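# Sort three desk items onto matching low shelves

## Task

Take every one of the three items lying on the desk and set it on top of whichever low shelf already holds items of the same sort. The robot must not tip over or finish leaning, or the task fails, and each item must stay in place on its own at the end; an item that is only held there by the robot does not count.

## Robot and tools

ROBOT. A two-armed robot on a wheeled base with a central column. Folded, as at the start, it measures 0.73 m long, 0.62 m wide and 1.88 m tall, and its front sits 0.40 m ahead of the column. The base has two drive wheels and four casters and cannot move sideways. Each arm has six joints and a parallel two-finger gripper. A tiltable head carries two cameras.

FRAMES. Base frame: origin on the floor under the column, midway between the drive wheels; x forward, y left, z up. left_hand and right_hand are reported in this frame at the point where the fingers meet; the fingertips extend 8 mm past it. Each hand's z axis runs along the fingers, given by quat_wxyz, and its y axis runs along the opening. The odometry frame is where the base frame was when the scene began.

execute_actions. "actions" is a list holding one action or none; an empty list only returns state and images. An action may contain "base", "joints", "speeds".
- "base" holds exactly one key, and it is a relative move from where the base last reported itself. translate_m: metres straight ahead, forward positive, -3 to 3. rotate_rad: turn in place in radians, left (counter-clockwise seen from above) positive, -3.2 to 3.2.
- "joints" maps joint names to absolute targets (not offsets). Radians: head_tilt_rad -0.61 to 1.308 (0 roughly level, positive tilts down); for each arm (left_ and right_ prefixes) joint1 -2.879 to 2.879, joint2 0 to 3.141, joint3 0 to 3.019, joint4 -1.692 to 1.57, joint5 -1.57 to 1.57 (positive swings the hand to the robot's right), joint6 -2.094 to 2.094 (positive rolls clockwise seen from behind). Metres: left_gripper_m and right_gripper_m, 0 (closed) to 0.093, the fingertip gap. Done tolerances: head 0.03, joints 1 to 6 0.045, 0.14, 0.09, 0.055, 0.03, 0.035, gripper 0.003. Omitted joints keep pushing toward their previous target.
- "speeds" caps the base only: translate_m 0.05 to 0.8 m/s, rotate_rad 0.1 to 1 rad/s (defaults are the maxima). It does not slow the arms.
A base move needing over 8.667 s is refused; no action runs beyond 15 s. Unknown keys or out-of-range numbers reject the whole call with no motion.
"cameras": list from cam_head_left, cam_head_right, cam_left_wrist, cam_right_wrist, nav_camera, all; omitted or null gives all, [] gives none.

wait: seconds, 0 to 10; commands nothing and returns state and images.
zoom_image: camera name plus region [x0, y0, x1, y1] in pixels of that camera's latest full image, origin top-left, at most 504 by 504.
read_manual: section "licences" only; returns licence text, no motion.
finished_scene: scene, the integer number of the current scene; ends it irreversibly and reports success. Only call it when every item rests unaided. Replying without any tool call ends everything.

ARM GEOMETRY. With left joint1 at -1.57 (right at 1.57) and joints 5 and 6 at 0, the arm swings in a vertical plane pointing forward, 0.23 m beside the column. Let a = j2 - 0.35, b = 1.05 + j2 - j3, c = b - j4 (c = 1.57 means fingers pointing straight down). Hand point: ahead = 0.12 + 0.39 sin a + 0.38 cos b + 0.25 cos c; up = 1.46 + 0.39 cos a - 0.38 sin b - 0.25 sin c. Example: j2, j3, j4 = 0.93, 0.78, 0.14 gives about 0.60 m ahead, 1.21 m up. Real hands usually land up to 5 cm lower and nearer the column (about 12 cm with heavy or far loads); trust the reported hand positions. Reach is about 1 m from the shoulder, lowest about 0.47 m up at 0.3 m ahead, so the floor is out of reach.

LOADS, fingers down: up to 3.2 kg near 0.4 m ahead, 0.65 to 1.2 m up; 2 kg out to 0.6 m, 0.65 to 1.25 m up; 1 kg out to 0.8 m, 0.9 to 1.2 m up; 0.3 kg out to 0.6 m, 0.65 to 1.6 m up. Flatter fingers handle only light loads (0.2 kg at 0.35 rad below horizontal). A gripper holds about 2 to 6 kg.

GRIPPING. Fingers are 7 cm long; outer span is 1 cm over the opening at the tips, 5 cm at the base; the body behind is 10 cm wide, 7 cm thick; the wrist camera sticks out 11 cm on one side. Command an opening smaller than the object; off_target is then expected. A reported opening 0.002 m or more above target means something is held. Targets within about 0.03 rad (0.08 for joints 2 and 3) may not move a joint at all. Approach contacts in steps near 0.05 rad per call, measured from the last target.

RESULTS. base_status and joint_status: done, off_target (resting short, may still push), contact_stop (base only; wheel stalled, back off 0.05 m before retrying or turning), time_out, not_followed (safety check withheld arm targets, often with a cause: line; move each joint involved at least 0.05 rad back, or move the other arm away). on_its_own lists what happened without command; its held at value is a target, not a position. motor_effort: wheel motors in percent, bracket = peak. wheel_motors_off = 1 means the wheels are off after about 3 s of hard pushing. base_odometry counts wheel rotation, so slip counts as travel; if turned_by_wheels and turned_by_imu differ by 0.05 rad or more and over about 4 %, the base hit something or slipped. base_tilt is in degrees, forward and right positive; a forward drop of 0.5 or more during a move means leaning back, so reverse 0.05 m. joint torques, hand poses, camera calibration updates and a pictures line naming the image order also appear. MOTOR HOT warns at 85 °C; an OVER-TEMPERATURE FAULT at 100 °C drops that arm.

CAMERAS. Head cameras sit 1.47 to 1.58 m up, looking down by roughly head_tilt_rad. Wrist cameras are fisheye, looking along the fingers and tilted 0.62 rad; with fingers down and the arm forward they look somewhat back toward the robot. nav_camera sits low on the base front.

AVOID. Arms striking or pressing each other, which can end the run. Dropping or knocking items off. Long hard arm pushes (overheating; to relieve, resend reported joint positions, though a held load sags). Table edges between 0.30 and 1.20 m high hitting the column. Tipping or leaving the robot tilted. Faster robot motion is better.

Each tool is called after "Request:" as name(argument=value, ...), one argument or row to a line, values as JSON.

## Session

Request:
execute_actions(
  actions=[
    {"joints":{"head_tilt_rad":0.4}},
  ],
)

Scene clock: 0.83 s.
Joint torques (N m, as the arm reports them, + toward a larger angle): left_arm=[-0.17 -6.63 -0.82 -1.31 -0.02 -0.07] | right_arm=[ 1.57 -5.83 -1.34 -1.23  0.07  0.01]
base_odometry: x=+0.000 y=+0.000 heading=+0.000 (m, m, rad; odometry frame)
turned_by_wheels: +0.000 (rad since the last result)
turned_by_imu: +0.000 (rad since the last result)
base_tilt: forward=+0.2 right=-0.1 (deg)
base_status: not commanded
joint_positions: head_tilt_rad=+0.419 left_joint1_rad=-1.567 left_joint2_rad=+0.859 left_joint3_rad=+0.409 left_joint4_rad=-0.938 left_joint5_rad=+0.019 left_joint6_rad=-0.008 left_gripper_m=+0.095 right_joint1_rad=+1.570 right_joint2_rad=+0.880 right_joint3_rad=+0.379 right_joint4_rad=-0.938 right_joint5_rad=-0.028 right_joint6_rad=-0.048 right_gripper_m=+0.095
joint_status: all done
wheel_motors_off: 0
motor_effort: left_wheel=-1(1) right_wheel=+2(3) (%)
left_hand: x=+0.1538 y=+0.2222 z=+1.2511 quat_wxyz=(+0.419, +0.009, -0.908, +0.006) (m; base frame)
right_hand: x=+0.1335 y=-0.2208 z=+1.2559 quat_wxyz=(+0.441, +0.015, -0.897, -0.023) (m; base frame)
pictures: cam_head_left, cam_head_right, cam_left_wrist, cam_right_wrist, nav_camera
camera_calibration (this result's frames):
cam_head_left: T_world_to_cam=[[-0.0628675, -0.997226, 0.0398508, -0.0128081], [-0.447453, -0.00752822, -0.894276, 1.3945], [0.892095, -0.0740523, -0.445739, 0.575907], [0, 0, 0, 1]] pos_world=[0.109405, 0.0403727, 1.50428]
cam_head_right: T_world_to_cam=[[-0.0604915, -0.996289, 0.0612229, -0.124589], [-0.443817, -0.028093, -0.895677, 1.39934], [0.894073, -0.0813526, -0.440471, 0.568644], [0, 0, 0, 1]] pos_world=[0.105103, -0.0385549, 1.51145]
cam_left_wrist: T_world_to_cam=[[0.0205459, -0.999766, -0.00677335, 0.228565], [-0.0858188, -0.00851333, 0.996274, -1.22665], [-0.996099, -0.0198881, -0.0859737, 0.387573], [0, 0, 0, 1]] pos_world=[0.276095, 0.225776, 1.25695]
cam_right_wrist: T_world_to_cam=[[-0.00565395, -0.998195, -0.0597952, -0.142738], [-0.0230706, -0.05965, 0.997953, -1.26003], [-0.999718, 0.00702189, -0.0226917, 0.283771], [0, 0, 0, 1]] pos_world=[0.253814, -0.219634, 1.25535]
Images, in order (width x height): cam_head_left 896x504, cam_head_right 896x504, cam_left_wrist 616x616, cam_right_wrist 616x616, nav_camera 896x504.

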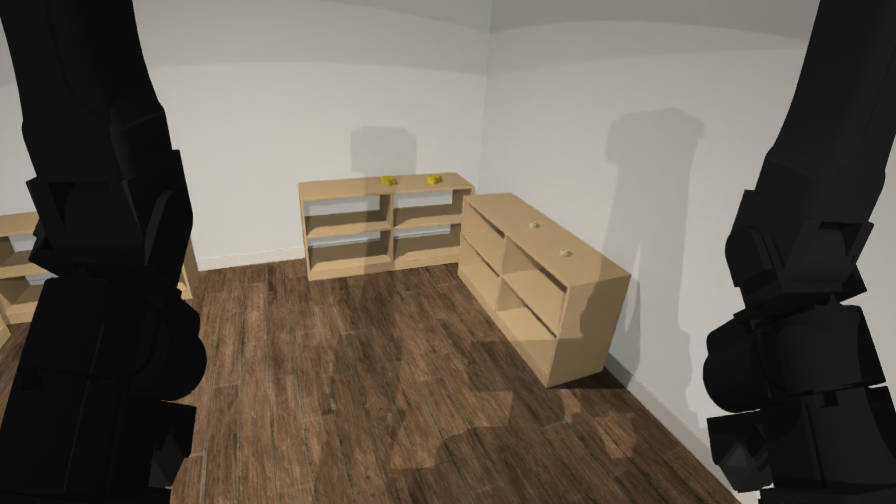

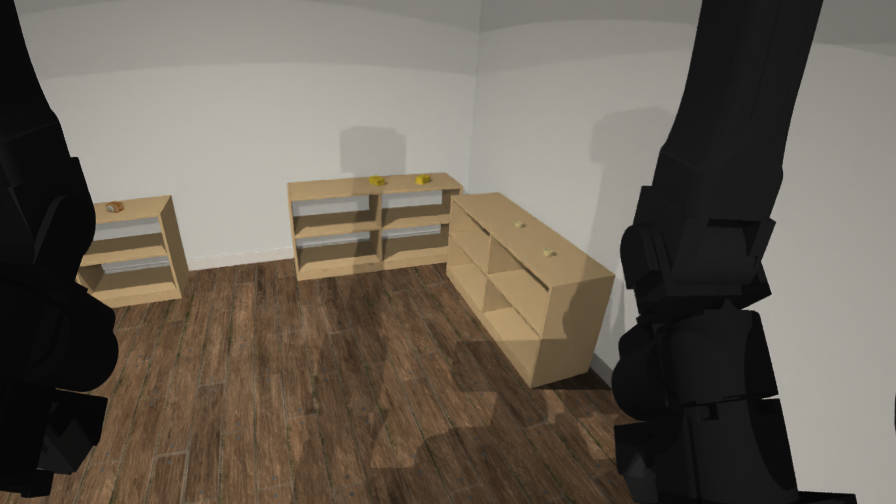

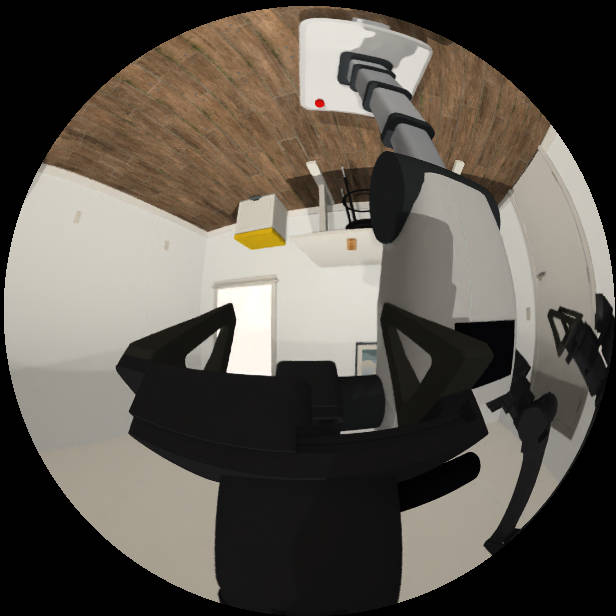

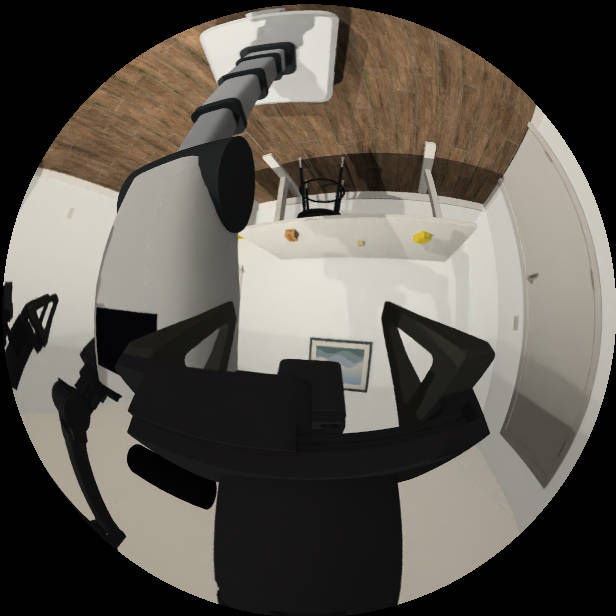

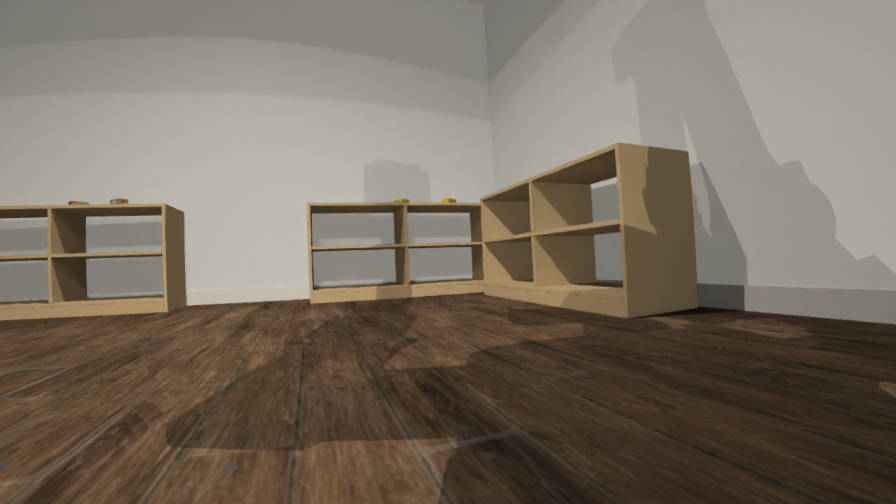

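Request:
execute_actions(
  actions=[
    {"base":{"rotate_rad":-2.8},"joints":{"head_tilt_rad":0.5}},
  ],
  cameras=["cam_head_left","nav_camera"],
)

Scene clock: 7.57 s.
Joint torques (N m, as the arm reports them, + toward a larger angle): left_arm=[-0.04 -7.62 -0.76 -1.38 -0.1   0.03] | right_arm=[ 1.65 -6.09 -1.31 -1.26  0.09 -0.01]
base_odometry: x=+0.000 y=+0.000 heading=-2.799 (m, m, rad; odometry frame)
turned_by_wheels: -2.799 (rad since the last result)
turned_by_imu: -2.804 (rad since the last result)
base_tilt: forward=+0.1 right=+0.0 (deg)
base_status: done
joint_positions: head_tilt_rad=+0.504 left_joint1_rad=-1.567 left_joint2_rad=+0.859 left_joint3_rad=+0.409 left_joint4_rad=-0.938 left_joint5_rad=+0.019 left_joint6_rad=-0.008 left_gripper_m=+0.095 right_joint1_rad=+1.570 right_joint2_rad=+0.880 right_joint3_rad=+0.379 right_joint4_rad=-0.938 right_joint5_rad=-0.028 right_joint6_rad=-0.048 right_gripper_m=+0.095
joint_status: all done
wheel_motors_off: 0
motor_effort: left_wheel=+8(33) right_wheel=-6(36) (%)
left_hand: x=+0.1538 y=+0.2222 z=+1.2511 quat_wxyz=(+0.419, +0.009, -0.908, +0.006) (m; base frame)
right_hand: x=+0.1335 y=-0.2208 z=+1.2559 quat_wxyz=(+0.441, +0.015, -0.897, -0.023) (m; base frame)
pictures: cam_head_left, nav_camera
camera_calibration (this result's frames):
cam_head_left: T_world_to_cam=[[-0.0592505, -0.997226, 0.0450531, -0.0210005], [-0.521888, -0.00752822, -0.852981, 1.33463], [0.850954, -0.0740523, -0.519994, 0.692317], [0, 0, 0, 1]] pos_world=[0.106152, 0.0403727, 1.49936]
Images, in order (width x height): cam_head_left 896x504, nav_camera 896x504.

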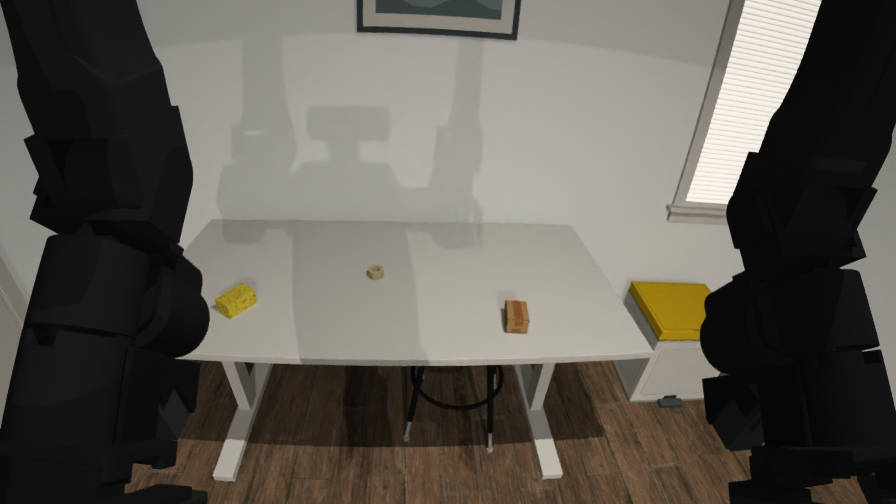

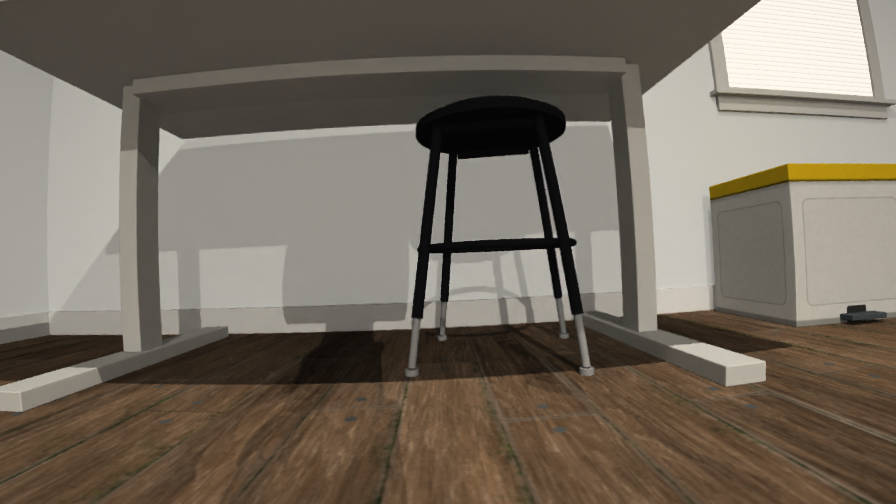

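Request:
execute_actions(
  actions=[
    {"base":{"translate_m":0.4},"joints":{"head_tilt_rad":0.9,"left_joint1_rad":-1.57,"left_joint2_rad":1.85,"left_joint3_rad":1.5,"left_joint4_rad":-0.17,"left_joint5_rad":0,"left_joint6_rad":0,"right_joint1_rad":1.57,"right_joint2_rad":1.85,"right_joint3_rad":1.5,"right_joint4_rad":-0.17,"right_joint5_rad":0,"right_joint6_rad":0},"speeds":{"translate_m":0.3}},
  ],
  cameras=["cam_head_left","cam_right_wrist"],
)

Scene clock: 10.67 s.
Joint torques (N m, as the arm reports them, + toward a larger angle): left_arm=[ -0.36 -16.94   1.91   0.94  -0.15   0.04] | right_arm=[  1.7  -16.21   1.89   0.6    0.23   0.09]
base_odometry: x=-0.377 y=-0.134 heading=-2.799 (m, m, rad; odometry frame)
turned_by_wheels: +0.000 (rad since the last result)
turned_by_imu: -0.001 (rad since the last result)
base_tilt: forward=+0.1 right=+0.0 (deg)
base_status: done
joint_positions: head_tilt_rad=+0.901 left_joint1_rad=-1.567 left_joint2_rad=+1.842 left_joint3_rad=+1.497 left_joint4_rad=-0.181 left_joint5_rad=+0.003 left_joint6_rad=-0.005 left_gripper_m=+0.095 right_joint1_rad=+1.570 right_joint2_rad=+1.854 right_joint3_rad=+1.498 right_joint4_rad=-0.177 right_joint5_rad=-0.004 right_joint6_rad=-0.007 right_gripper_m=+0.095
joint_status: all done
wheel_motors_off: 0
motor_effort: left_wheel=+0(60) right_wheel=+0(37) (%)
left_hand: x=+0.5748 y=+0.2271 z=+0.8632 quat_wxyz=(+0.001, +0.004, -1.000, +0.000) (m; base frame)
right_hand: x=+0.5693 y=-0.2254 z=+0.8578 quat_wxyz=(+0.005, +0.003, -1.000, -0.002) (m; base frame)
pictures: cam_head_left, cam_right_wrist
camera_calibration (this result's frames):
cam_head_left: T_world_to_cam=[[-0.0372057, -0.997226, 0.0644682, -0.0520019], [-0.811257, -0.00752822, -0.584641, 0.935854], [0.583505, -0.0740523, -0.808726, 1.15034], [0, 0, 0, 1]] pos_world=[0.0860558, 0.0403727, 1.4808]
cam_right_wrist: T_world_to_cam=[[0.0030122, -0.999868, -0.0159919, -0.211618], [-0.800496, -0.0119955, 0.599218, -0.0576168], [-0.599331, 0.0109965, -0.800426, 1.15054], [0, 0, 0, 1]] pos_world=[0.644069, -0.224933, 0.952062]
Images, in order (width x height): cam_head_left 896x504, cam_right_wrist 616x616.

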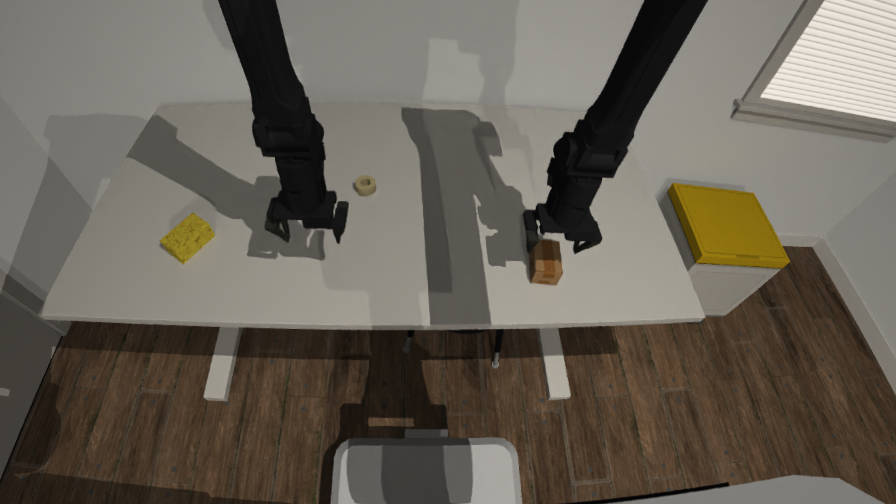

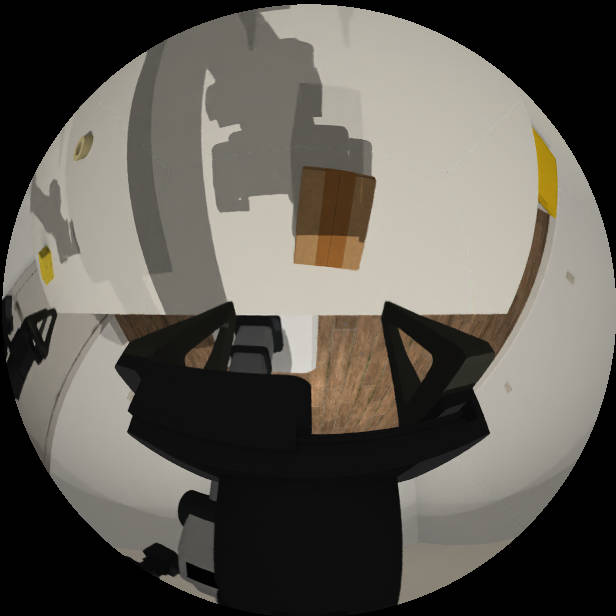

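Request:
execute_actions(
  actions=[
    {"base":{"translate_m":0.03},"joints":{"right_joint1_rad":1.53,"right_joint2_rad":2.0,"right_joint3_rad":1.67,"right_joint4_rad":-0.18,"right_joint6_rad":0.12}},
  ],
  cameras=["cam_right_wrist"],
)

Scene clock: 12.13 s.
Joint torques (N m, as the arm reports them, + toward a larger angle): left_arm=[  0.46 -17.01   1.45   1.41  -0.15   0.06] | right_arm=[  0.76 -15.73   2.16   0.4    0.28   0.11]
base_odometry: x=-0.405 y=-0.145 heading=-2.798 (m, m, rad; odometry frame)
turned_by_wheels: +0.000 (rad since the last result)
turned_by_imu: +0.001 (rad since the last result)
base_tilt: forward=+0.1 right=-0.1 (deg)
base_status: done
joint_positions: head_tilt_rad=+0.902 left_joint1_rad=-1.567 left_joint2_rad=+1.842 left_joint3_rad=+1.500 left_joint4_rad=-0.181 left_joint5_rad=+0.003 left_joint6_rad=-0.005 left_gripper_m=+0.095 right_joint1_rad=+1.532 right_joint2_rad=+1.995 right_joint3_rad=+1.669 right_joint4_rad=-0.179 right_joint5_rad=-0.004 right_joint6_rad=+0.111 right_gripper_m=+0.095
joint_status: all done
wheel_motors_off: 0
motor_effort: left_wheel=+0(38) right_wheel=-1(33) (%)
left_hand: x=+0.5762 y=+0.2271 z=+0.8633 quat_wxyz=(+0.000, +0.004, -1.000, +0.000) (m; base frame)
right_hand: x=+0.5864 y=-0.2563 z=+0.8061 quat_wxyz=(-0.010, -0.065, -0.998, +0.014) (m; base frame)
pictures: cam_right_wrist
camera_calibration (this result's frames):
cam_right_wrist: T_world_to_cam=[[-0.133235, -0.99098, 0.014408, -0.18571], [-0.81055, 0.117319, 0.573799, 0.0462301], [-0.570313, 0.0647715, -0.818869, 1.13142], [0, 0, 0, 1]] pos_world=[0.657992, -0.262742, 0.902633]
Images, in order (width x height): cam_right_wrist 616x616.

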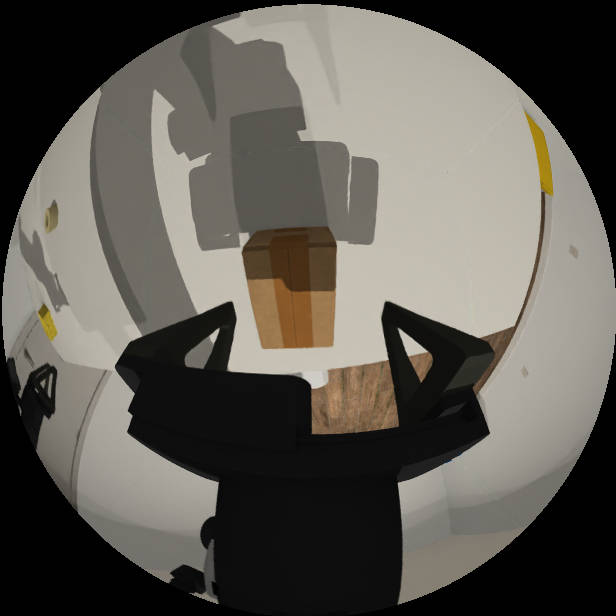

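Request:
execute_actions(
  actions=[
    {"joints":{"right_joint1_rad":1.55,"right_joint2_rad":2.07,"right_joint3_rad":1.72,"right_joint6_rad":0.08}},
  ],
  cameras=["cam_right_wrist"],
)

Scene clock: 13.07 s.
Joint torques (N m, as the arm reports them, + toward a larger angle): left_arm=[ -0.45 -17.91   1.61   1.04  -0.17   0.06] | right_arm=[  1.54 -15.19   1.61   0.31   0.28  -0.04]
base_odometry: x=-0.405 y=-0.145 heading=-2.798 (m, m, rad; odometry frame)
turned_by_wheels: +0.000 (rad since the last result)
turned_by_imu: +0.000 (rad since the last result)
base_tilt: forward=+0.1 right=+0.0 (deg)
base_status: not commanded
joint_positions: head_tilt_rad=+0.902 left_joint1_rad=-1.567 left_joint2_rad=+1.842 left_joint3_rad=+1.500 left_joint4_rad=-0.181 left_joint5_rad=+0.003 left_joint6_rad=-0.005 left_gripper_m=+0.095 right_joint1_rad=+1.538 right_joint2_rad=+2.070 right_joint3_rad=+1.721 right_joint4_rad=-0.179 right_joint5_rad=-0.004 right_joint6_rad=+0.084 right_gripper_m=+0.095
joint_status: all done
wheel_motors_off: 0
motor_effort: left_wheel=+1(1) right_wheel=+0(1) (%)
left_hand: x=+0.5762 y=+0.2271 z=+0.8633 quat_wxyz=(+0.000, +0.004, -1.000, +0.000) (m; base frame)
right_hand: x=+0.5694 y=-0.2519 z=+0.7760 quat_wxyz=(+0.001, -0.050, -0.999, +0.012) (m; base frame)
pictures: cam_right_wrist
camera_calibration (this result's frames):
cam_right_wrist: T_world_to_cam=[[-0.103701, -0.99454, 0.0116692, -0.19875], [-0.800283, 0.0904008, 0.592769, 0.0219176], [-0.590587, 0.052132, -0.805288, 1.09457], [0, 0, 0, 1]] pos_world=[0.643371, -0.256709, 0.870775]
Images, in order (width x height): cam_right_wrist 616x616.

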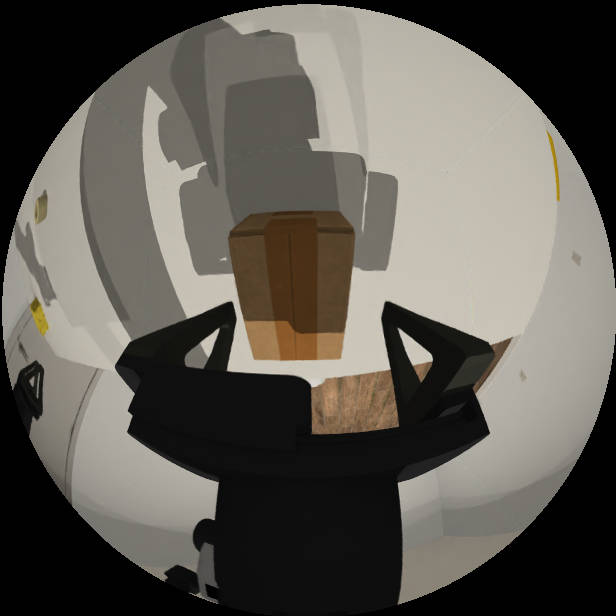

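Request:
execute_actions(
  actions=[
    {"joints":{"right_joint1_rad":1.562}},
  ],
  cameras=[],
)

Request:
execute_actions(
  actions=[
    {"joints":{"right_joint2_rad":2.15,"right_joint3_rad":1.8}},
  ],
  cameras=["cam_right_wrist"],
)

Scene clock: 13.83 s.
Joint torques (N m, as the arm reports them, + toward a larger angle): left_arm=[ -0.27 -17.39   1.6    1.03  -0.23   0.09] | right_arm=[  1.57 -15.54   1.47   0.35   0.26  -0.06]
base_odometry: x=-0.405 y=-0.145 heading=-2.798 (m, m, rad; odometry frame)
turned_by_wheels: +0.000 (rad since the last result)
turned_by_imu: +0.000 (rad since the last result)
base_tilt: forward=+0.1 right=-0.1 (deg)
base_status: not commanded
joint_positions: head_tilt_rad=+0.902 left_joint1_rad=-1.567 left_joint2_rad=+1.842 left_joint3_rad=+1.500 left_joint4_rad=-0.181 left_joint5_rad=+0.003 left_joint6_rad=-0.005 left_gripper_m=+0.095 right_joint1_rad=+1.552 right_joint2_rad=+2.070 right_joint3_rad=+1.721 right_joint4_rad=-0.179 right_joint5_rad=-0.004 right_joint6_rad=+0.084 right_gripper_m=+0.095
joint_status: all done
wheel_motors_off: 0
motor_effort: left_wheel=+1(0) right_wheel=+0(0) (%)
left_hand: x=+0.5762 y=+0.2271 z=+0.8633 quat_wxyz=(+0.000, +0.004, -1.000, +0.000) (m; base frame)
right_hand: x=+0.5696 y=-0.2401 z=+0.7757 quat_wxyz=(+0.002, -0.047, -0.999, +0.006) (m; base frame)
pictures: none
No camera images: the call's "cameras" was empty. Leave "cameras" out to get every camera's image.

Scene clock: 14.63 s.
Joint torques (N m, as the arm reports them, + toward a larger angle): left_arm=[ -0.17 -17.4    1.81   1.12  -0.17   0.01] | right_arm=[  1.66 -15.29   1.72   0.32   0.25  -0.04]
base_odometry: x=-0.405 y=-0.145 heading=-2.798 (m, m, rad; odometry frame)
turned_by_wheels: +0.000 (rad since the last result)
turned_by_imu: +0.000 (rad since the last result)
base_tilt: forward=+0.1 right=-0.1 (deg)
base_status: not commanded
joint_positions: head_tilt_rad=+0.902 left_joint1_rad=-1.567 left_joint2_rad=+1.842 left_joint3_rad=+1.500 left_joint4_rad=-0.181 left_joint5_rad=+0.003 left_joint6_rad=-0.005 left_gripper_m=+0.095 right_joint1_rad=+1.552 right_joint2_rad=+2.148 right_joint3_rad=+1.800 right_joint4_rad=-0.179 right_joint5_rad=-0.004 right_joint6_rad=+0.084 right_gripper_m=+0.095
joint_status: all done
wheel_motors_off: 0
motor_effort: left_wheel=+1(1) right_wheel=+0(1) (%)
left_hand: x=+0.5762 y=+0.2271 z=+0.8633 quat_wxyz=(+0.000, +0.004, -1.000, +0.000) (m; base frame)
right_hand: x=+0.5643 y=-0.2405 z=+0.7464 quat_wxyz=(+0.001, -0.047, -0.999, +0.006) (m; base frame)
pictures: cam_right_wrist
camera_calibration (this result's frames):
cam_right_wrist: T_world_to_cam=[[-0.0966668, -0.995317, -0.000559365, -0.182672], [-0.801329, 0.0774931, 0.593183, 0.0315308], [-0.590362, 0.0577894, -0.805067, 1.06822], [0, 0, 0, 1]] pos_world=[0.638243, -0.245991, 0.841181]
Images, in order (width x height): cam_right_wrist 616x616.

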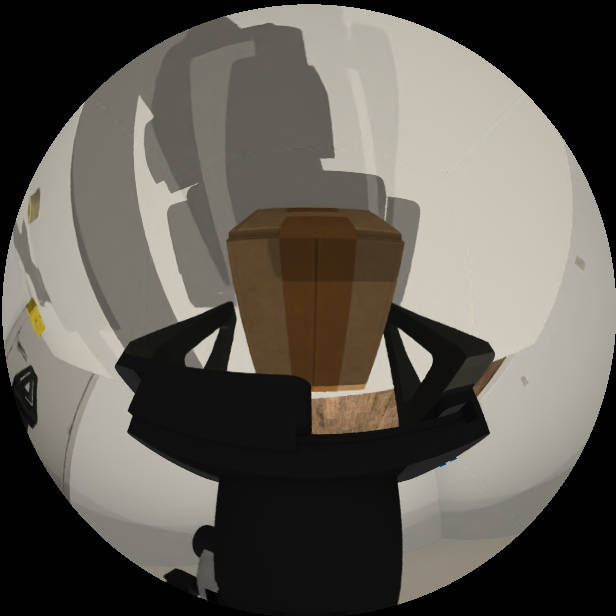

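Request:
execute_actions(
  actions=[
    {"joints":{"right_gripper_m":0.03,"left_joint1_rad":-1.65}},
  ],
  cameras=[],
)

Request:
execute_actions(
  actions=[
    {"joints":{"right_joint2_rad":1.8,"right_joint3_rad":1.45,"right_joint4_rad":-0.17}},
  ],
  cameras=[],
)

Request:
execute_actions(
  actions=[
    {"base":{"translate_m":0.2},"speeds":{"translate_m":0.3}},
  ],
  cameras=["cam_left_wrist","cam_head_left"],
)

Scene clock: 16.00 s.
Joint torques (N m, as the arm reports them, + toward a larger angle): left_arm=[ -1.1  -16.75   1.61   1.02  -0.04   0.05] | right_arm=[  1.88 -15.42   1.84   0.31   0.23  -0.05]
base_odometry: x=-0.405 y=-0.145 heading=-2.798 (m, m, rad; odometry frame)
turned_by_wheels: +0.000 (rad since the last result)
turned_by_imu: +0.000 (rad since the last result)
base_tilt: forward=+0.1 right=+0.0 (deg)
base_status: not commanded
joint_positions: head_tilt_rad=+0.902 left_joint1_rad=-1.659 left_joint2_rad=+1.842 left_joint3_rad=+1.500 left_joint4_rad=-0.181 left_joint5_rad=+0.001 left_joint6_rad=-0.005 left_gripper_m=+0.095 right_joint1_rad=+1.552 right_joint2_rad=+2.148 right_joint3_rad=+1.800 right_joint4_rad=-0.179 right_joint5_rad=-0.003 right_joint6_rad=+0.084 right_gripper_m=+0.059
joint_status: right_gripper_m off_target (ended at +0.059, target +0.030); the others done
wheel_motors_off: 0
motor_effort: left_wheel=+1(1) right_wheel=-1(1) (%)
left_hand: x=+0.5747 y=+0.1572 z=+0.8660 quat_wxyz=(+0.000, -0.019, -0.999, +0.039) (m; base frame)
right_hand: x=+0.5643 y=-0.2407 z=+0.7464 quat_wxyz=(+0.001, -0.047, -0.999, +0.007) (m; base frame)
pictures: none
No camera images: the call's "cameras" was empty. Leave "cameras" out to get every camera's image.

Scene clock: 17.43 s.
Joint torques (N m, as the arm reports them, + toward a larger angle): left_arm=[ -1.17 -16.61   1.95   0.95  -0.04   0.03] | right_arm=[  1.81 -15.62   2.     0.5    0.22  -0.05]
base_odometry: x=-0.405 y=-0.145 heading=-2.798 (m, m, rad; odometry frame)
turned_by_wheels: +0.000 (rad since the last result)
turned_by_imu: +0.000 (rad since the last result)
base_tilt: forward=+0.1 right=+0.0 (deg)
base_status: not commanded
joint_positions: head_tilt_rad=+0.902 left_joint1_rad=-1.659 left_joint2_rad=+1.842 left_joint3_rad=+1.500 left_joint4_rad=-0.181 left_joint5_rad=+0.001 left_joint6_rad=-0.005 left_gripper_m=+0.095 right_joint1_rad=+1.552 right_joint2_rad=+1.801 right_joint3_rad=+1.450 right_joint4_rad=-0.172 right_joint5_rad=-0.003 right_joint6_rad=+0.084 right_gripper_m=+0.059
joint_status: all done
wheel_motors_off: 0
motor_effort: left_wheel=+1(0) right_wheel=-1(1) (%)
left_hand: x=+0.5747 y=+0.1572 z=+0.8660 quat_wxyz=(+0.000, -0.019, -0.999, +0.039) (m; base frame)
right_hand: x=+0.5719 y=-0.2387 z=+0.8787 quat_wxyz=(-0.001, -0.047, -0.999, +0.007) (m; base frame)
pictures: none
No camera images: the call's "cameras" was empty. Leave "cameras" out to get every camera's image.

Scene clock: 19.33 s.
Joint torques (N m, as the arm reports them, + toward a larger angle): left_arm=[ -0.67 -16.47   1.54   1.17  -0.08   0.05] | right_arm=[  2.07 -16.61   1.73   0.49   0.22  -0.03]
base_odometry: x=-0.594 y=-0.212 heading=-2.798 (m, m, rad; odometry frame)
turned_by_wheels: +0.001 (rad since the last result)
turned_by_imu: +0.000 (rad since the last result)
base_tilt: forward=+0.0 right=-0.1 (deg)
base_status: done
joint_positions: head_tilt_rad=+0.902 left_joint1_rad=-1.659 left_joint2_rad=+1.842 left_joint3_rad=+1.500 left_joint4_rad=-0.181 left_joint5_rad=+0.001 left_joint6_rad=-0.005 left_gripper_m=+0.095 right_joint1_rad=+1.552 right_joint2_rad=+1.802 right_joint3_rad=+1.449 right_joint4_rad=-0.172 right_joint5_rad=-0.003 right_joint6_rad=+0.084 right_gripper_m=+0.059
joint_status: not commanded
wheel_motors_off: 0
motor_effort: left_wheel=+1(35) right_wheel=-2(29) (%)
left_hand: x=+0.5750 y=+0.1572 z=+0.8660 quat_wxyz=(+0.000, -0.019, -0.999, +0.039) (m; base frame)
right_hand: x=+0.5701 y=-0.2387 z=+0.8779 quat_wxyz=(+0.001, -0.047, -0.999, +0.007) (m; base frame)
pictures: cam_head_left, cam_left_wrist
camera_calibration (this result's frames):
cam_head_left: T_world_to_cam=[[-0.0371636, -0.997226, 0.0644925, -0.0520415], [-0.811639, -0.00752822, -0.584111, 0.935056], [0.582976, -0.0740523, -0.809108, 1.15095], [0, 0, 0, 1]] pos_world=[0.0860171, 0.0403727, 1.48078]
cam_left_wrist: T_world_to_cam=[[-0.0318321, -0.997005, 0.0704753, 0.115131], [-0.81247, 0.066879, 0.579154, -0.0402346], [-0.582133, -0.0388234, -0.812166, 1.1665], [0, 0, 0, 1]] pos_world=[0.650033, 0.162765, 0.962579]
Images, in order (width x height): cam_head_left 896x504, cam_left_wrist 616x616.

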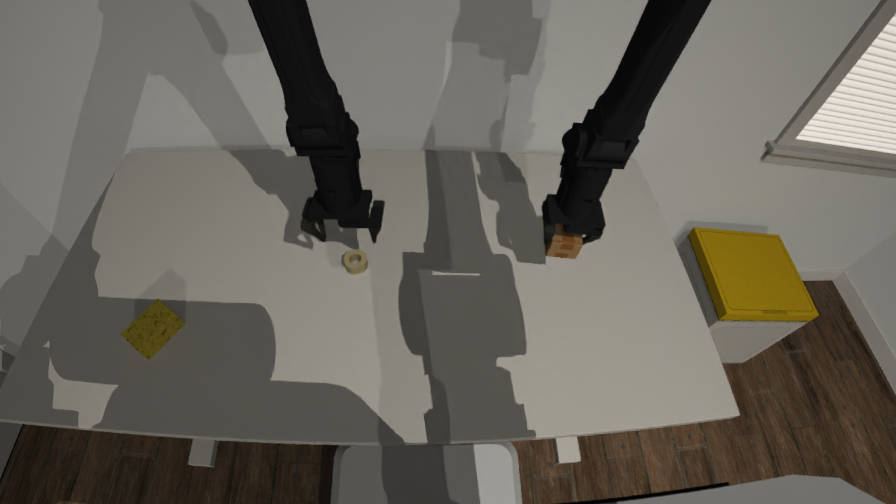

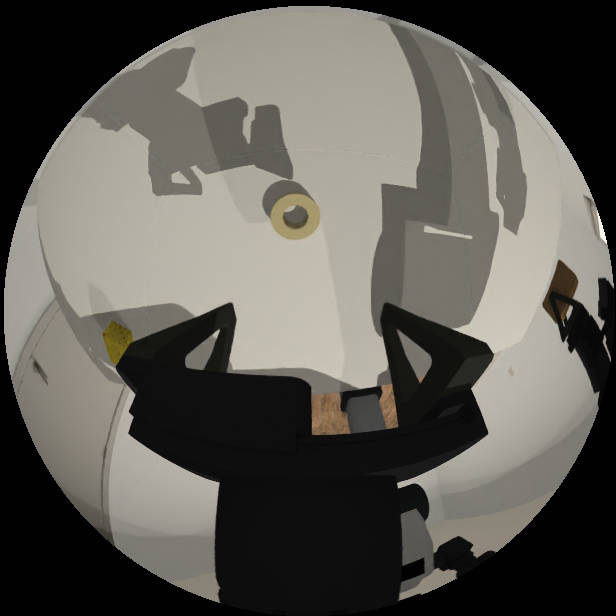

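Request:
execute_actions(
  actions=[
    {"joints":{"left_joint1_rad":-1.635,"left_joint2_rad":2.08,"left_joint3_rad":1.81,"left_joint4_rad":-0.25}},
  ],
  cameras=["cam_left_wrist"],
)

Scene clock: 20.77 s.
Joint torques (N m, as the arm reports them, + toward a larger angle): left_arm=[ -1.17 -17.47   3.61   0.06   0.02   0.07] | right_arm=[  2.16 -16.07   1.9    0.45   0.22  -0.03]
base_odometry: x=-0.594 y=-0.212 heading=-2.798 (m, m, rad; odometry frame)
turned_by_wheels: +0.000 (rad since the last result)
turned_by_imu: +0.000 (rad since the last result)
base_tilt: forward=+0.1 right=-0.1 (deg)
base_status: not commanded
joint_positions: head_tilt_rad=+0.902 left_joint1_rad=-1.641 left_joint2_rad=+2.078 left_joint3_rad=+1.797 left_joint4_rad=-0.237 left_joint5_rad=+0.001 left_joint6_rad=-0.005 left_gripper_m=+0.095 right_joint1_rad=+1.552 right_joint2_rad=+1.802 right_joint3_rad=+1.449 right_joint4_rad=-0.172 right_joint5_rad=-0.003 right_joint6_rad=+0.084 right_gripper_m=+0.059
joint_status: all done
wheel_motors_off: 0
motor_effort: left_wheel=+2(2) right_wheel=-2(2) (%)
left_hand: x=+0.5955 y=+0.1649 z=+0.7797 quat_wxyz=(-0.002, -0.015, -0.999, +0.031) (m; base frame)
right_hand: x=+0.5701 y=-0.2387 z=+0.8779 quat_wxyz=(+0.001, -0.047, -0.999, +0.007) (m; base frame)
pictures: cam_left_wrist
camera_calibration (this result's frames):
cam_left_wrist: T_world_to_cam=[[-0.0228591, -0.998222, 0.0550457, 0.136424], [-0.815871, 0.0504476, 0.576028, 0.0330703], [-0.577781, -0.0317427, -0.815574, 1.10758], [0, 0, 0, 1]] pos_world=[0.67004, 0.169671, 0.876757]
Images, in order (width x height): cam_left_wrist 616x616.

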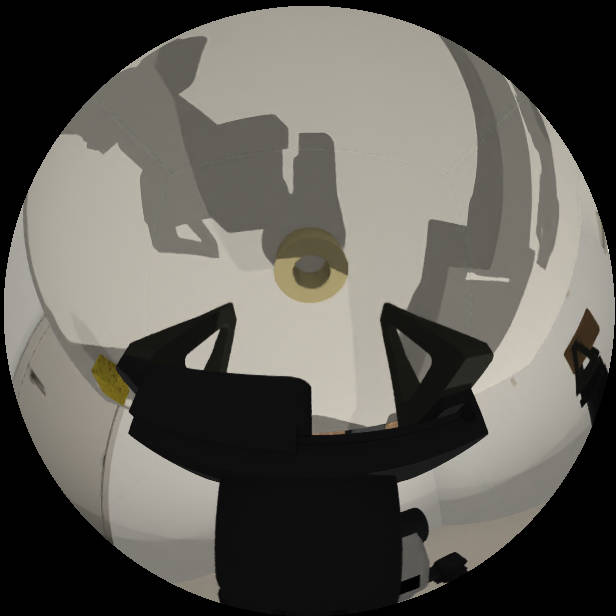

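Request:
execute_actions(
  actions=[
    {"joints":{"left_joint2_rad":2.21,"left_joint3_rad":2.02,"left_joint4_rad":-0.325}},
  ],
  cameras=["cam_left_wrist"],
)

Scene clock: 21.97 s.
Joint torques (N m, as the arm reports them, + toward a larger angle): left_arm=[ -0.61 -17.4    4.87  -0.06  -0.09   0.08] | right_arm=[  1.81 -15.86   1.81   0.47   0.22  -0.04]
base_odometry: x=-0.594 y=-0.212 heading=-2.798 (m, m, rad; odometry frame)
turned_by_wheels: +0.000 (rad since the last result)
turned_by_imu: +0.000 (rad since the last result)
base_tilt: forward=+0.2 right=-0.1 (deg)
base_status: not commanded
joint_positions: head_tilt_rad=+0.902 left_joint1_rad=-1.641 left_joint2_rad=+2.193 left_joint3_rad=+2.000 left_joint4_rad=-0.310 left_joint5_rad=+0.001 left_joint6_rad=-0.005 left_gripper_m=+0.095 right_joint1_rad=+1.552 right_joint2_rad=+1.802 right_joint3_rad=+1.449 right_joint4_rad=-0.172 right_joint5_rad=-0.003 right_joint6_rad=+0.084 right_gripper_m=+0.059
joint_status: all done
wheel_motors_off: 0
motor_effort: left_wheel=+1(2) right_wheel=-1(1) (%)
left_hand: x=+0.6219 y=+0.1620 z=+0.7463 quat_wxyz=(-0.010, -0.015, -0.999, +0.031) (m; base frame)
right_hand: x=+0.5701 y=-0.2387 z=+0.8779 quat_wxyz=(+0.001, -0.047, -0.999, +0.007) (m; base frame)
pictures: cam_left_wrist
camera_calibration (this result's frames):
cam_left_wrist: T_world_to_cam=[[-0.0227701, -0.998214, 0.0552343, 0.135702], [-0.824591, 0.0499908, 0.563516, 0.0888667], [-0.565271, -0.0327144, -0.824256, 1.09431], [0, 0, 0, 1]] pos_world=[0.694952, 0.166817, 0.844421]
Images, in order (width x height): cam_left_wrist 616x616.

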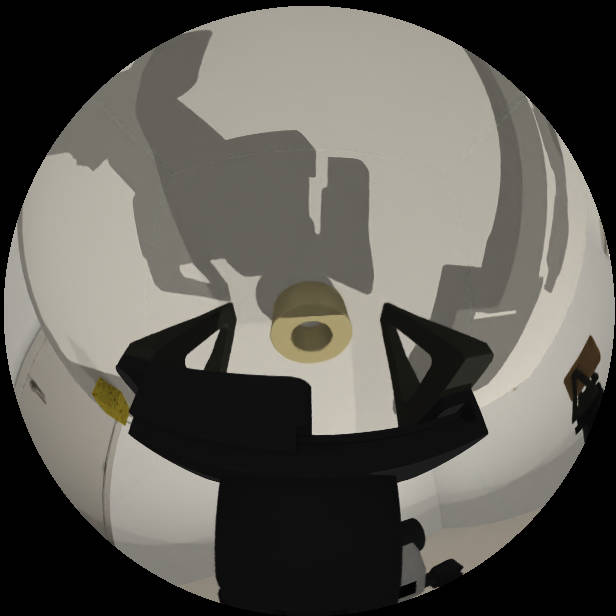

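j2 +0.025 gives x −0.018, z −0.012.

Request:
execute_actions(
  actions=[
    {"joints":{"left_joint2_rad":2.235}},
  ],
  cameras=["cam_left_wrist"],
)

Scene clock: 22.73 s.
Joint torques (N m, as the arm reports them, + toward a larger angle): left_arm=[ -1.32 -16.71   4.5   -0.11  -0.01   0.02] | right_arm=[  1.82 -15.69   1.9    0.41   0.21  -0.05]
base_odometry: x=-0.594 y=-0.212 heading=-2.798 (m, m, rad; odometry frame)
turned_by_wheels: +0.000 (rad since the last result)
turned_by_imu: +0.000 (rad since the last result)
base_tilt: forward=+0.1 right=-0.1 (deg)
base_status: not commanded
joint_positions: head_tilt_rad=+0.902 left_joint1_rad=-1.641 left_joint2_rad=+2.205 left_joint3_rad=+2.002 left_joint4_rad=-0.310 left_joint5_rad=+0.001 left_joint6_rad=-0.005 left_gripper_m=+0.095 right_joint1_rad=+1.552 right_joint2_rad=+1.802 right_joint3_rad=+1.449 right_joint4_rad=-0.172 right_joint5_rad=-0.003 right_joint6_rad=+0.084 right_gripper_m=+0.059
joint_status: all done
wheel_motors_off: 0
motor_effort: left_wheel=+2(2) right_wheel=-1(1) (%)
left_hand: x=+0.6145 y=+0.1619 z=+0.7404 quat_wxyz=(-0.005, -0.015, -0.999, +0.031) (m; base frame)
right_hand: x=+0.5701 y=-0.2387 z=+0.8779 quat_wxyz=(+0.001, -0.047, -0.999, +0.007) (m; base frame)
pictures: cam_left_wrist
camera_calibration (this result's frames):
cam_left_wrist: T_world_to_cam=[[-0.0228276, -0.998219, 0.0551116, 0.135887], [-0.818945, 0.0502894, 0.571664, 0.0765595], [-0.573418, -0.0320836, -0.818635, 1.08602], [0, 0, 0, 1]] pos_world=[0.688543, 0.166638, 0.837799]
Images, in order (width x height): cam_left_wrist 616x616.

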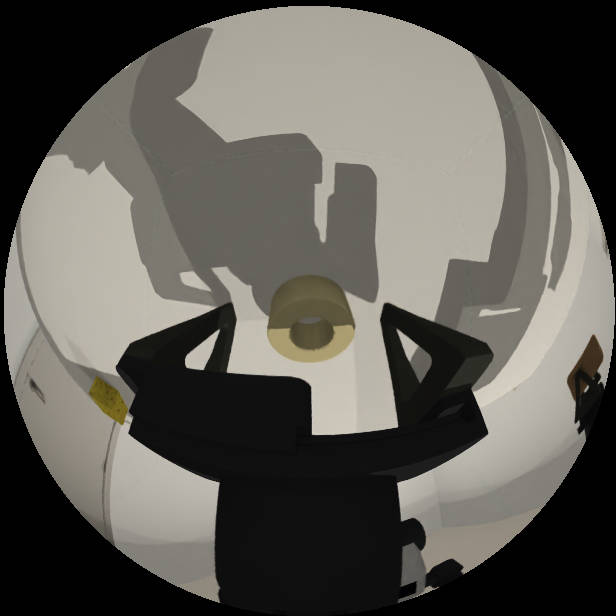

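Request:
execute_actions(
  actions=[
    {"joints":{"left_joint2_rad":2.25}},
  ],
  cameras=[],
)

Request:
execute_actions(
  actions=[
    {"joints":{"left_gripper_m":0.02}},
  ],
  cameras=["cam_left_wrist"],
)

Scene clock: 23.57 s.
Joint torques (N m, as the arm reports them, + toward a larger angle): left_arm=[ -1.23 -16.81   4.14   0.02  -0.06   0.  ] | right_arm=[  2.12 -15.86   1.69   0.42   0.22  -0.04]
base_odometry: x=-0.594 y=-0.212 heading=-2.798 (m, m, rad; odometry frame)
turned_by_wheels: +0.000 (rad since the last result)
turned_by_imu: +0.000 (rad since the last result)
base_tilt: forward=+0.1 right=+0.0 (deg)
base_status: not commanded
joint_positions: head_tilt_rad=+0.902 left_joint1_rad=-1.641 left_joint2_rad=+2.218 left_joint3_rad=+2.004 left_joint4_rad=-0.310 left_joint5_rad=-0.001 left_joint6_rad=-0.005 left_gripper_m=+0.095 right_joint1_rad=+1.552 right_joint2_rad=+1.802 right_joint3_rad=+1.449 right_joint4_rad=-0.172 right_joint5_rad=-0.003 right_joint6_rad=+0.084 right_gripper_m=+0.059
joint_status: all done
wheel_motors_off: 0
motor_effort: left_wheel=+2(2) right_wheel=-1(2) (%)
left_hand: x=+0.6063 y=+0.1620 z=+0.7343 quat_wxyz=(+0.000, -0.015, -0.999, +0.030) (m; base frame)
right_hand: x=+0.5701 y=-0.2387 z=+0.8779 quat_wxyz=(+0.001, -0.047, -0.999, +0.007) (m; base frame)
pictures: none
No camera images: the call's "cameras" was empty. Leave "cameras" out to get every camera's image.

Scene clock: 24.23 s.
Joint torques (N m, as the arm reports them, + toward a larger angle): left_arm=[ -1.52 -16.2    4.05  -0.18  -0.07   0.04] | right_arm=[  2.04 -15.8    1.88   0.47   0.22  -0.03]
base_odometry: x=-0.594 y=-0.212 heading=-2.798 (m, m, rad; odometry frame)
turned_by_wheels: +0.000 (rad since the last result)
turned_by_imu: +0.000 (rad since the last result)
base_tilt: forward=+0.1 right=+0.0 (deg)
base_status: not commanded
joint_positions: head_tilt_rad=+0.902 left_joint1_rad=-1.641 left_joint2_rad=+2.219 left_joint3_rad=+2.004 left_joint4_rad=-0.310 left_joint5_rad=-0.001 left_joint6_rad=-0.005 left_gripper_m=+0.049 right_joint1_rad=+1.552 right_joint2_rad=+1.802 right_joint3_rad=+1.449 right_joint4_rad=-0.172 right_joint5_rad=-0.003 right_joint6_rad=+0.084 right_gripper_m=+0.059
joint_status: left_gripper_m off_target (ended at +0.049, target +0.020)
wheel_motors_off: 0
motor_effort: left_wheel=+2(2) right_wheel=-1(1) (%)
left_hand: x=+0.6060 y=+0.1620 z=+0.7341 quat_wxyz=(+0.001, -0.015, -0.999, +0.030) (m; base frame)
right_hand: x=+0.5701 y=-0.2387 z=+0.8779 quat_wxyz=(+0.001, -0.047, -0.999, +0.007) (m; base frame)
pictures: cam_left_wrist
camera_calibration (this result's frames):
cam_left_wrist: T_world_to_cam=[[-0.023279, -0.998279, 0.0538283, 0.137377], [-0.812348, 0.0502715, 0.581002, 0.0623716], [-0.582708, -0.0302021, -0.81212, 1.07657], [0, 0, 0, 1]] pos_world=[0.68119, 0.166519, 0.83067]
Images, in order (width x height): cam_left_wrist 616x616.

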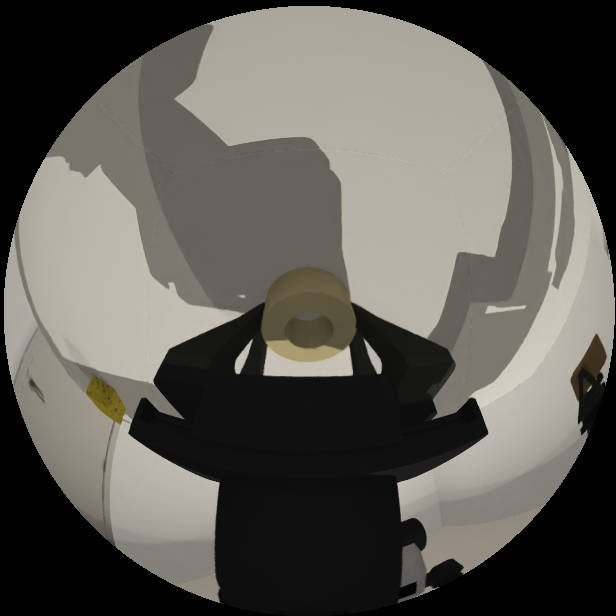

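Request:
execute_actions(
  actions=[
    {"joints":{"left_joint2_rad":1.8,"left_joint3_rad":1.5,"left_joint4_rad":-0.22}},
  ],
  cameras=[],
)

Request:
execute_actions(
  actions=[
    {"base":{"translate_m":-1.8},"joints":{"head_tilt_rad":0.7}},
  ],
  cameras=[],
)

Request:
execute_actions(
  actions=[
    {"base":{"rotate_rad":1.57}},
  ],
  cameras=["cam_head_left"],
)

Scene clock: 26.03 s.
Joint torques (N m, as the arm reports them, + toward a larger angle): left_arm=[ -1.83 -16.7    2.36   1.2   -0.06   0.07] | right_arm=[  1.85 -15.87   1.85   0.49   0.22  -0.03]
base_odometry: x=-0.594 y=-0.212 heading=-2.798 (m, m, rad; odometry frame)
turned_by_wheels: +0.000 (rad since the last result)
turned_by_imu: +0.001 (rad since the last result)
base_tilt: forward=+0.2 right=+0.0 (deg)
base_status: not commanded
joint_positions: head_tilt_rad=+0.902 left_joint1_rad=-1.641 left_joint2_rad=+1.775 left_joint3_rad=+1.499 left_joint4_rad=-0.229 left_joint5_rad=-0.001 left_joint6_rad=-0.005 left_gripper_m=+0.049 right_joint1_rad=+1.552 right_joint2_rad=+1.802 right_joint3_rad=+1.449 right_joint4_rad=-0.172 right_joint5_rad=-0.003 right_joint6_rad=+0.084 right_gripper_m=+0.059
joint_status: all done
wheel_motors_off: 0
motor_effort: left_wheel=+2(2) right_wheel=-1(2) (%)
left_hand: x=+0.6022 y=+0.1720 z=+0.8963 quat_wxyz=(-0.009, -0.015, -0.999, +0.030) (m; base frame)
right_hand: x=+0.5701 y=-0.2387 z=+0.8779 quat_wxyz=(+0.001, -0.047, -0.999, +0.007) (m; base frame)
pictures: none
No camera images: the call's "cameras" was empty. Leave "cameras" out to get every camera's image.

Scene clock: 30.23 s.
Joint torques (N m, as the arm reports them, + toward a larger angle): left_arm=[ -0.17 -16.34   2.85   1.03  -0.06   0.05] | right_arm=[  2.01 -15.76   2.     0.46   0.22  -0.04]
base_odometry: x=+1.101 y=+0.396 heading=-2.797 (m, m, rad; odometry frame)
turned_by_wheels: +0.001 (rad since the last result)
turned_by_imu: +0.012 (rad since the last result)
base_tilt: forward=+0.1 right=+0.0 (deg)
base_status: done
joint_positions: head_tilt_rad=+0.716 left_joint1_rad=-1.641 left_joint2_rad=+1.777 left_joint3_rad=+1.496 left_joint4_rad=-0.229 left_joint5_rad=-0.001 left_joint6_rad=-0.005 left_gripper_m=+0.049 right_joint1_rad=+1.552 right_joint2_rad=+1.803 right_joint3_rad=+1.447 right_joint4_rad=-0.172 right_joint5_rad=-0.003 right_joint6_rad=+0.084 right_gripper_m=+0.059
joint_status: all done
wheel_motors_off: 0
motor_effort: left_wheel=+1(43) right_wheel=+0(52) (%)
left_hand: x=+0.5990 y=+0.1720 z=+0.8951 quat_wxyz=(-0.007, -0.015, -0.999, +0.030) (m; base frame)
right_hand: x=+0.5687 y=-0.2387 z=+0.8776 quat_wxyz=(+0.002, -0.047, -0.999, +0.007) (m; base frame)
pictures: none
No camera images: the call's "cameras" was empty. Leave "cameras" out to get every camera's image.

Scene clock: 33.40 s.
Joint torques (N m, as the arm reports them, + toward a larger angle): left_arm=[ -1.5  -16.93   2.68   1.    -0.02   0.06] | right_arm=[  1.69 -15.88   1.9    0.43   0.2   -0.05]
base_odometry: x=+1.101 y=+0.396 heading=-1.228 (m, m, rad; odometry frame)
turned_by_wheels: +1.569 (rad since the last result)
turned_by_imu: +1.573 (rad since the last result)
base_tilt: forward=+0.0 right=-0.1 (deg)
base_status: done
joint_positions: head_tilt_rad=+0.716 left_joint1_rad=-1.631 left_joint2_rad=+1.777 left_joint3_rad=+1.496 left_joint4_rad=-0.229 left_joint5_rad=-0.001 left_joint6_rad=-0.005 left_gripper_m=+0.049 right_joint1_rad=+1.560 right_joint2_rad=+1.803 right_joint3_rad=+1.448 right_joint4_rad=-0.172 right_joint5_rad=-0.003 right_joint6_rad=+0.084 right_gripper_m=+0.059
joint_status: not commanded
wheel_motors_off: 0
motor_effort: left_wheel=-9(36) right_wheel=+7(44) (%)
left_hand: x=+0.5993 y=+0.1800 z=+0.8946 quat_wxyz=(-0.007, -0.012, -1.000, +0.026) (m; base frame)
right_hand: x=+0.5694 y=-0.2327 z=+0.8776 quat_wxyz=(+0.002, -0.045, -0.999, +0.003) (m; base frame)
pictures: cam_head_left
camera_calibration (this result's frames):
cam_head_left: T_world_to_cam=[[-0.0484422, -0.997226, 0.0565134, -0.0391897], [-0.689709, -0.00752822, -0.724048, 1.14446], [0.722465, -0.0740523, -0.687431, 0.956594], [0, 0, 0, 1]] pos_world=[0.0963417, 0.0403727, 1.48845]
Images, in order (width x height): cam_head_left 896x504.

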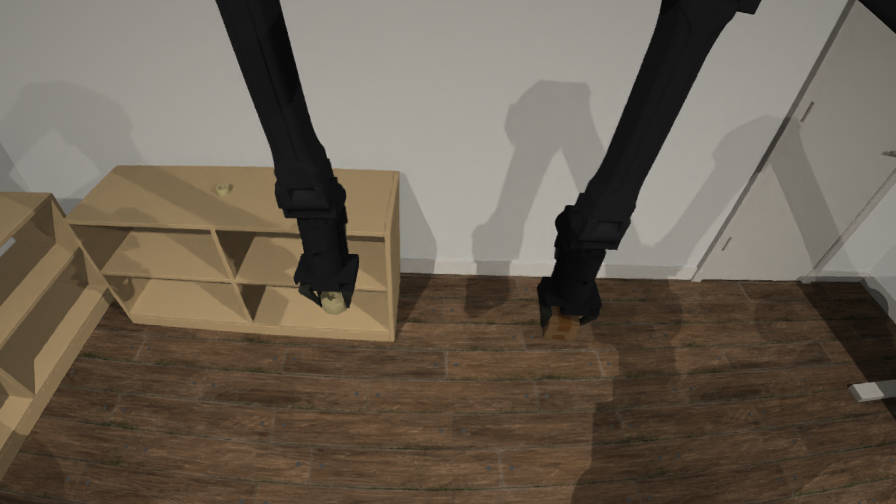

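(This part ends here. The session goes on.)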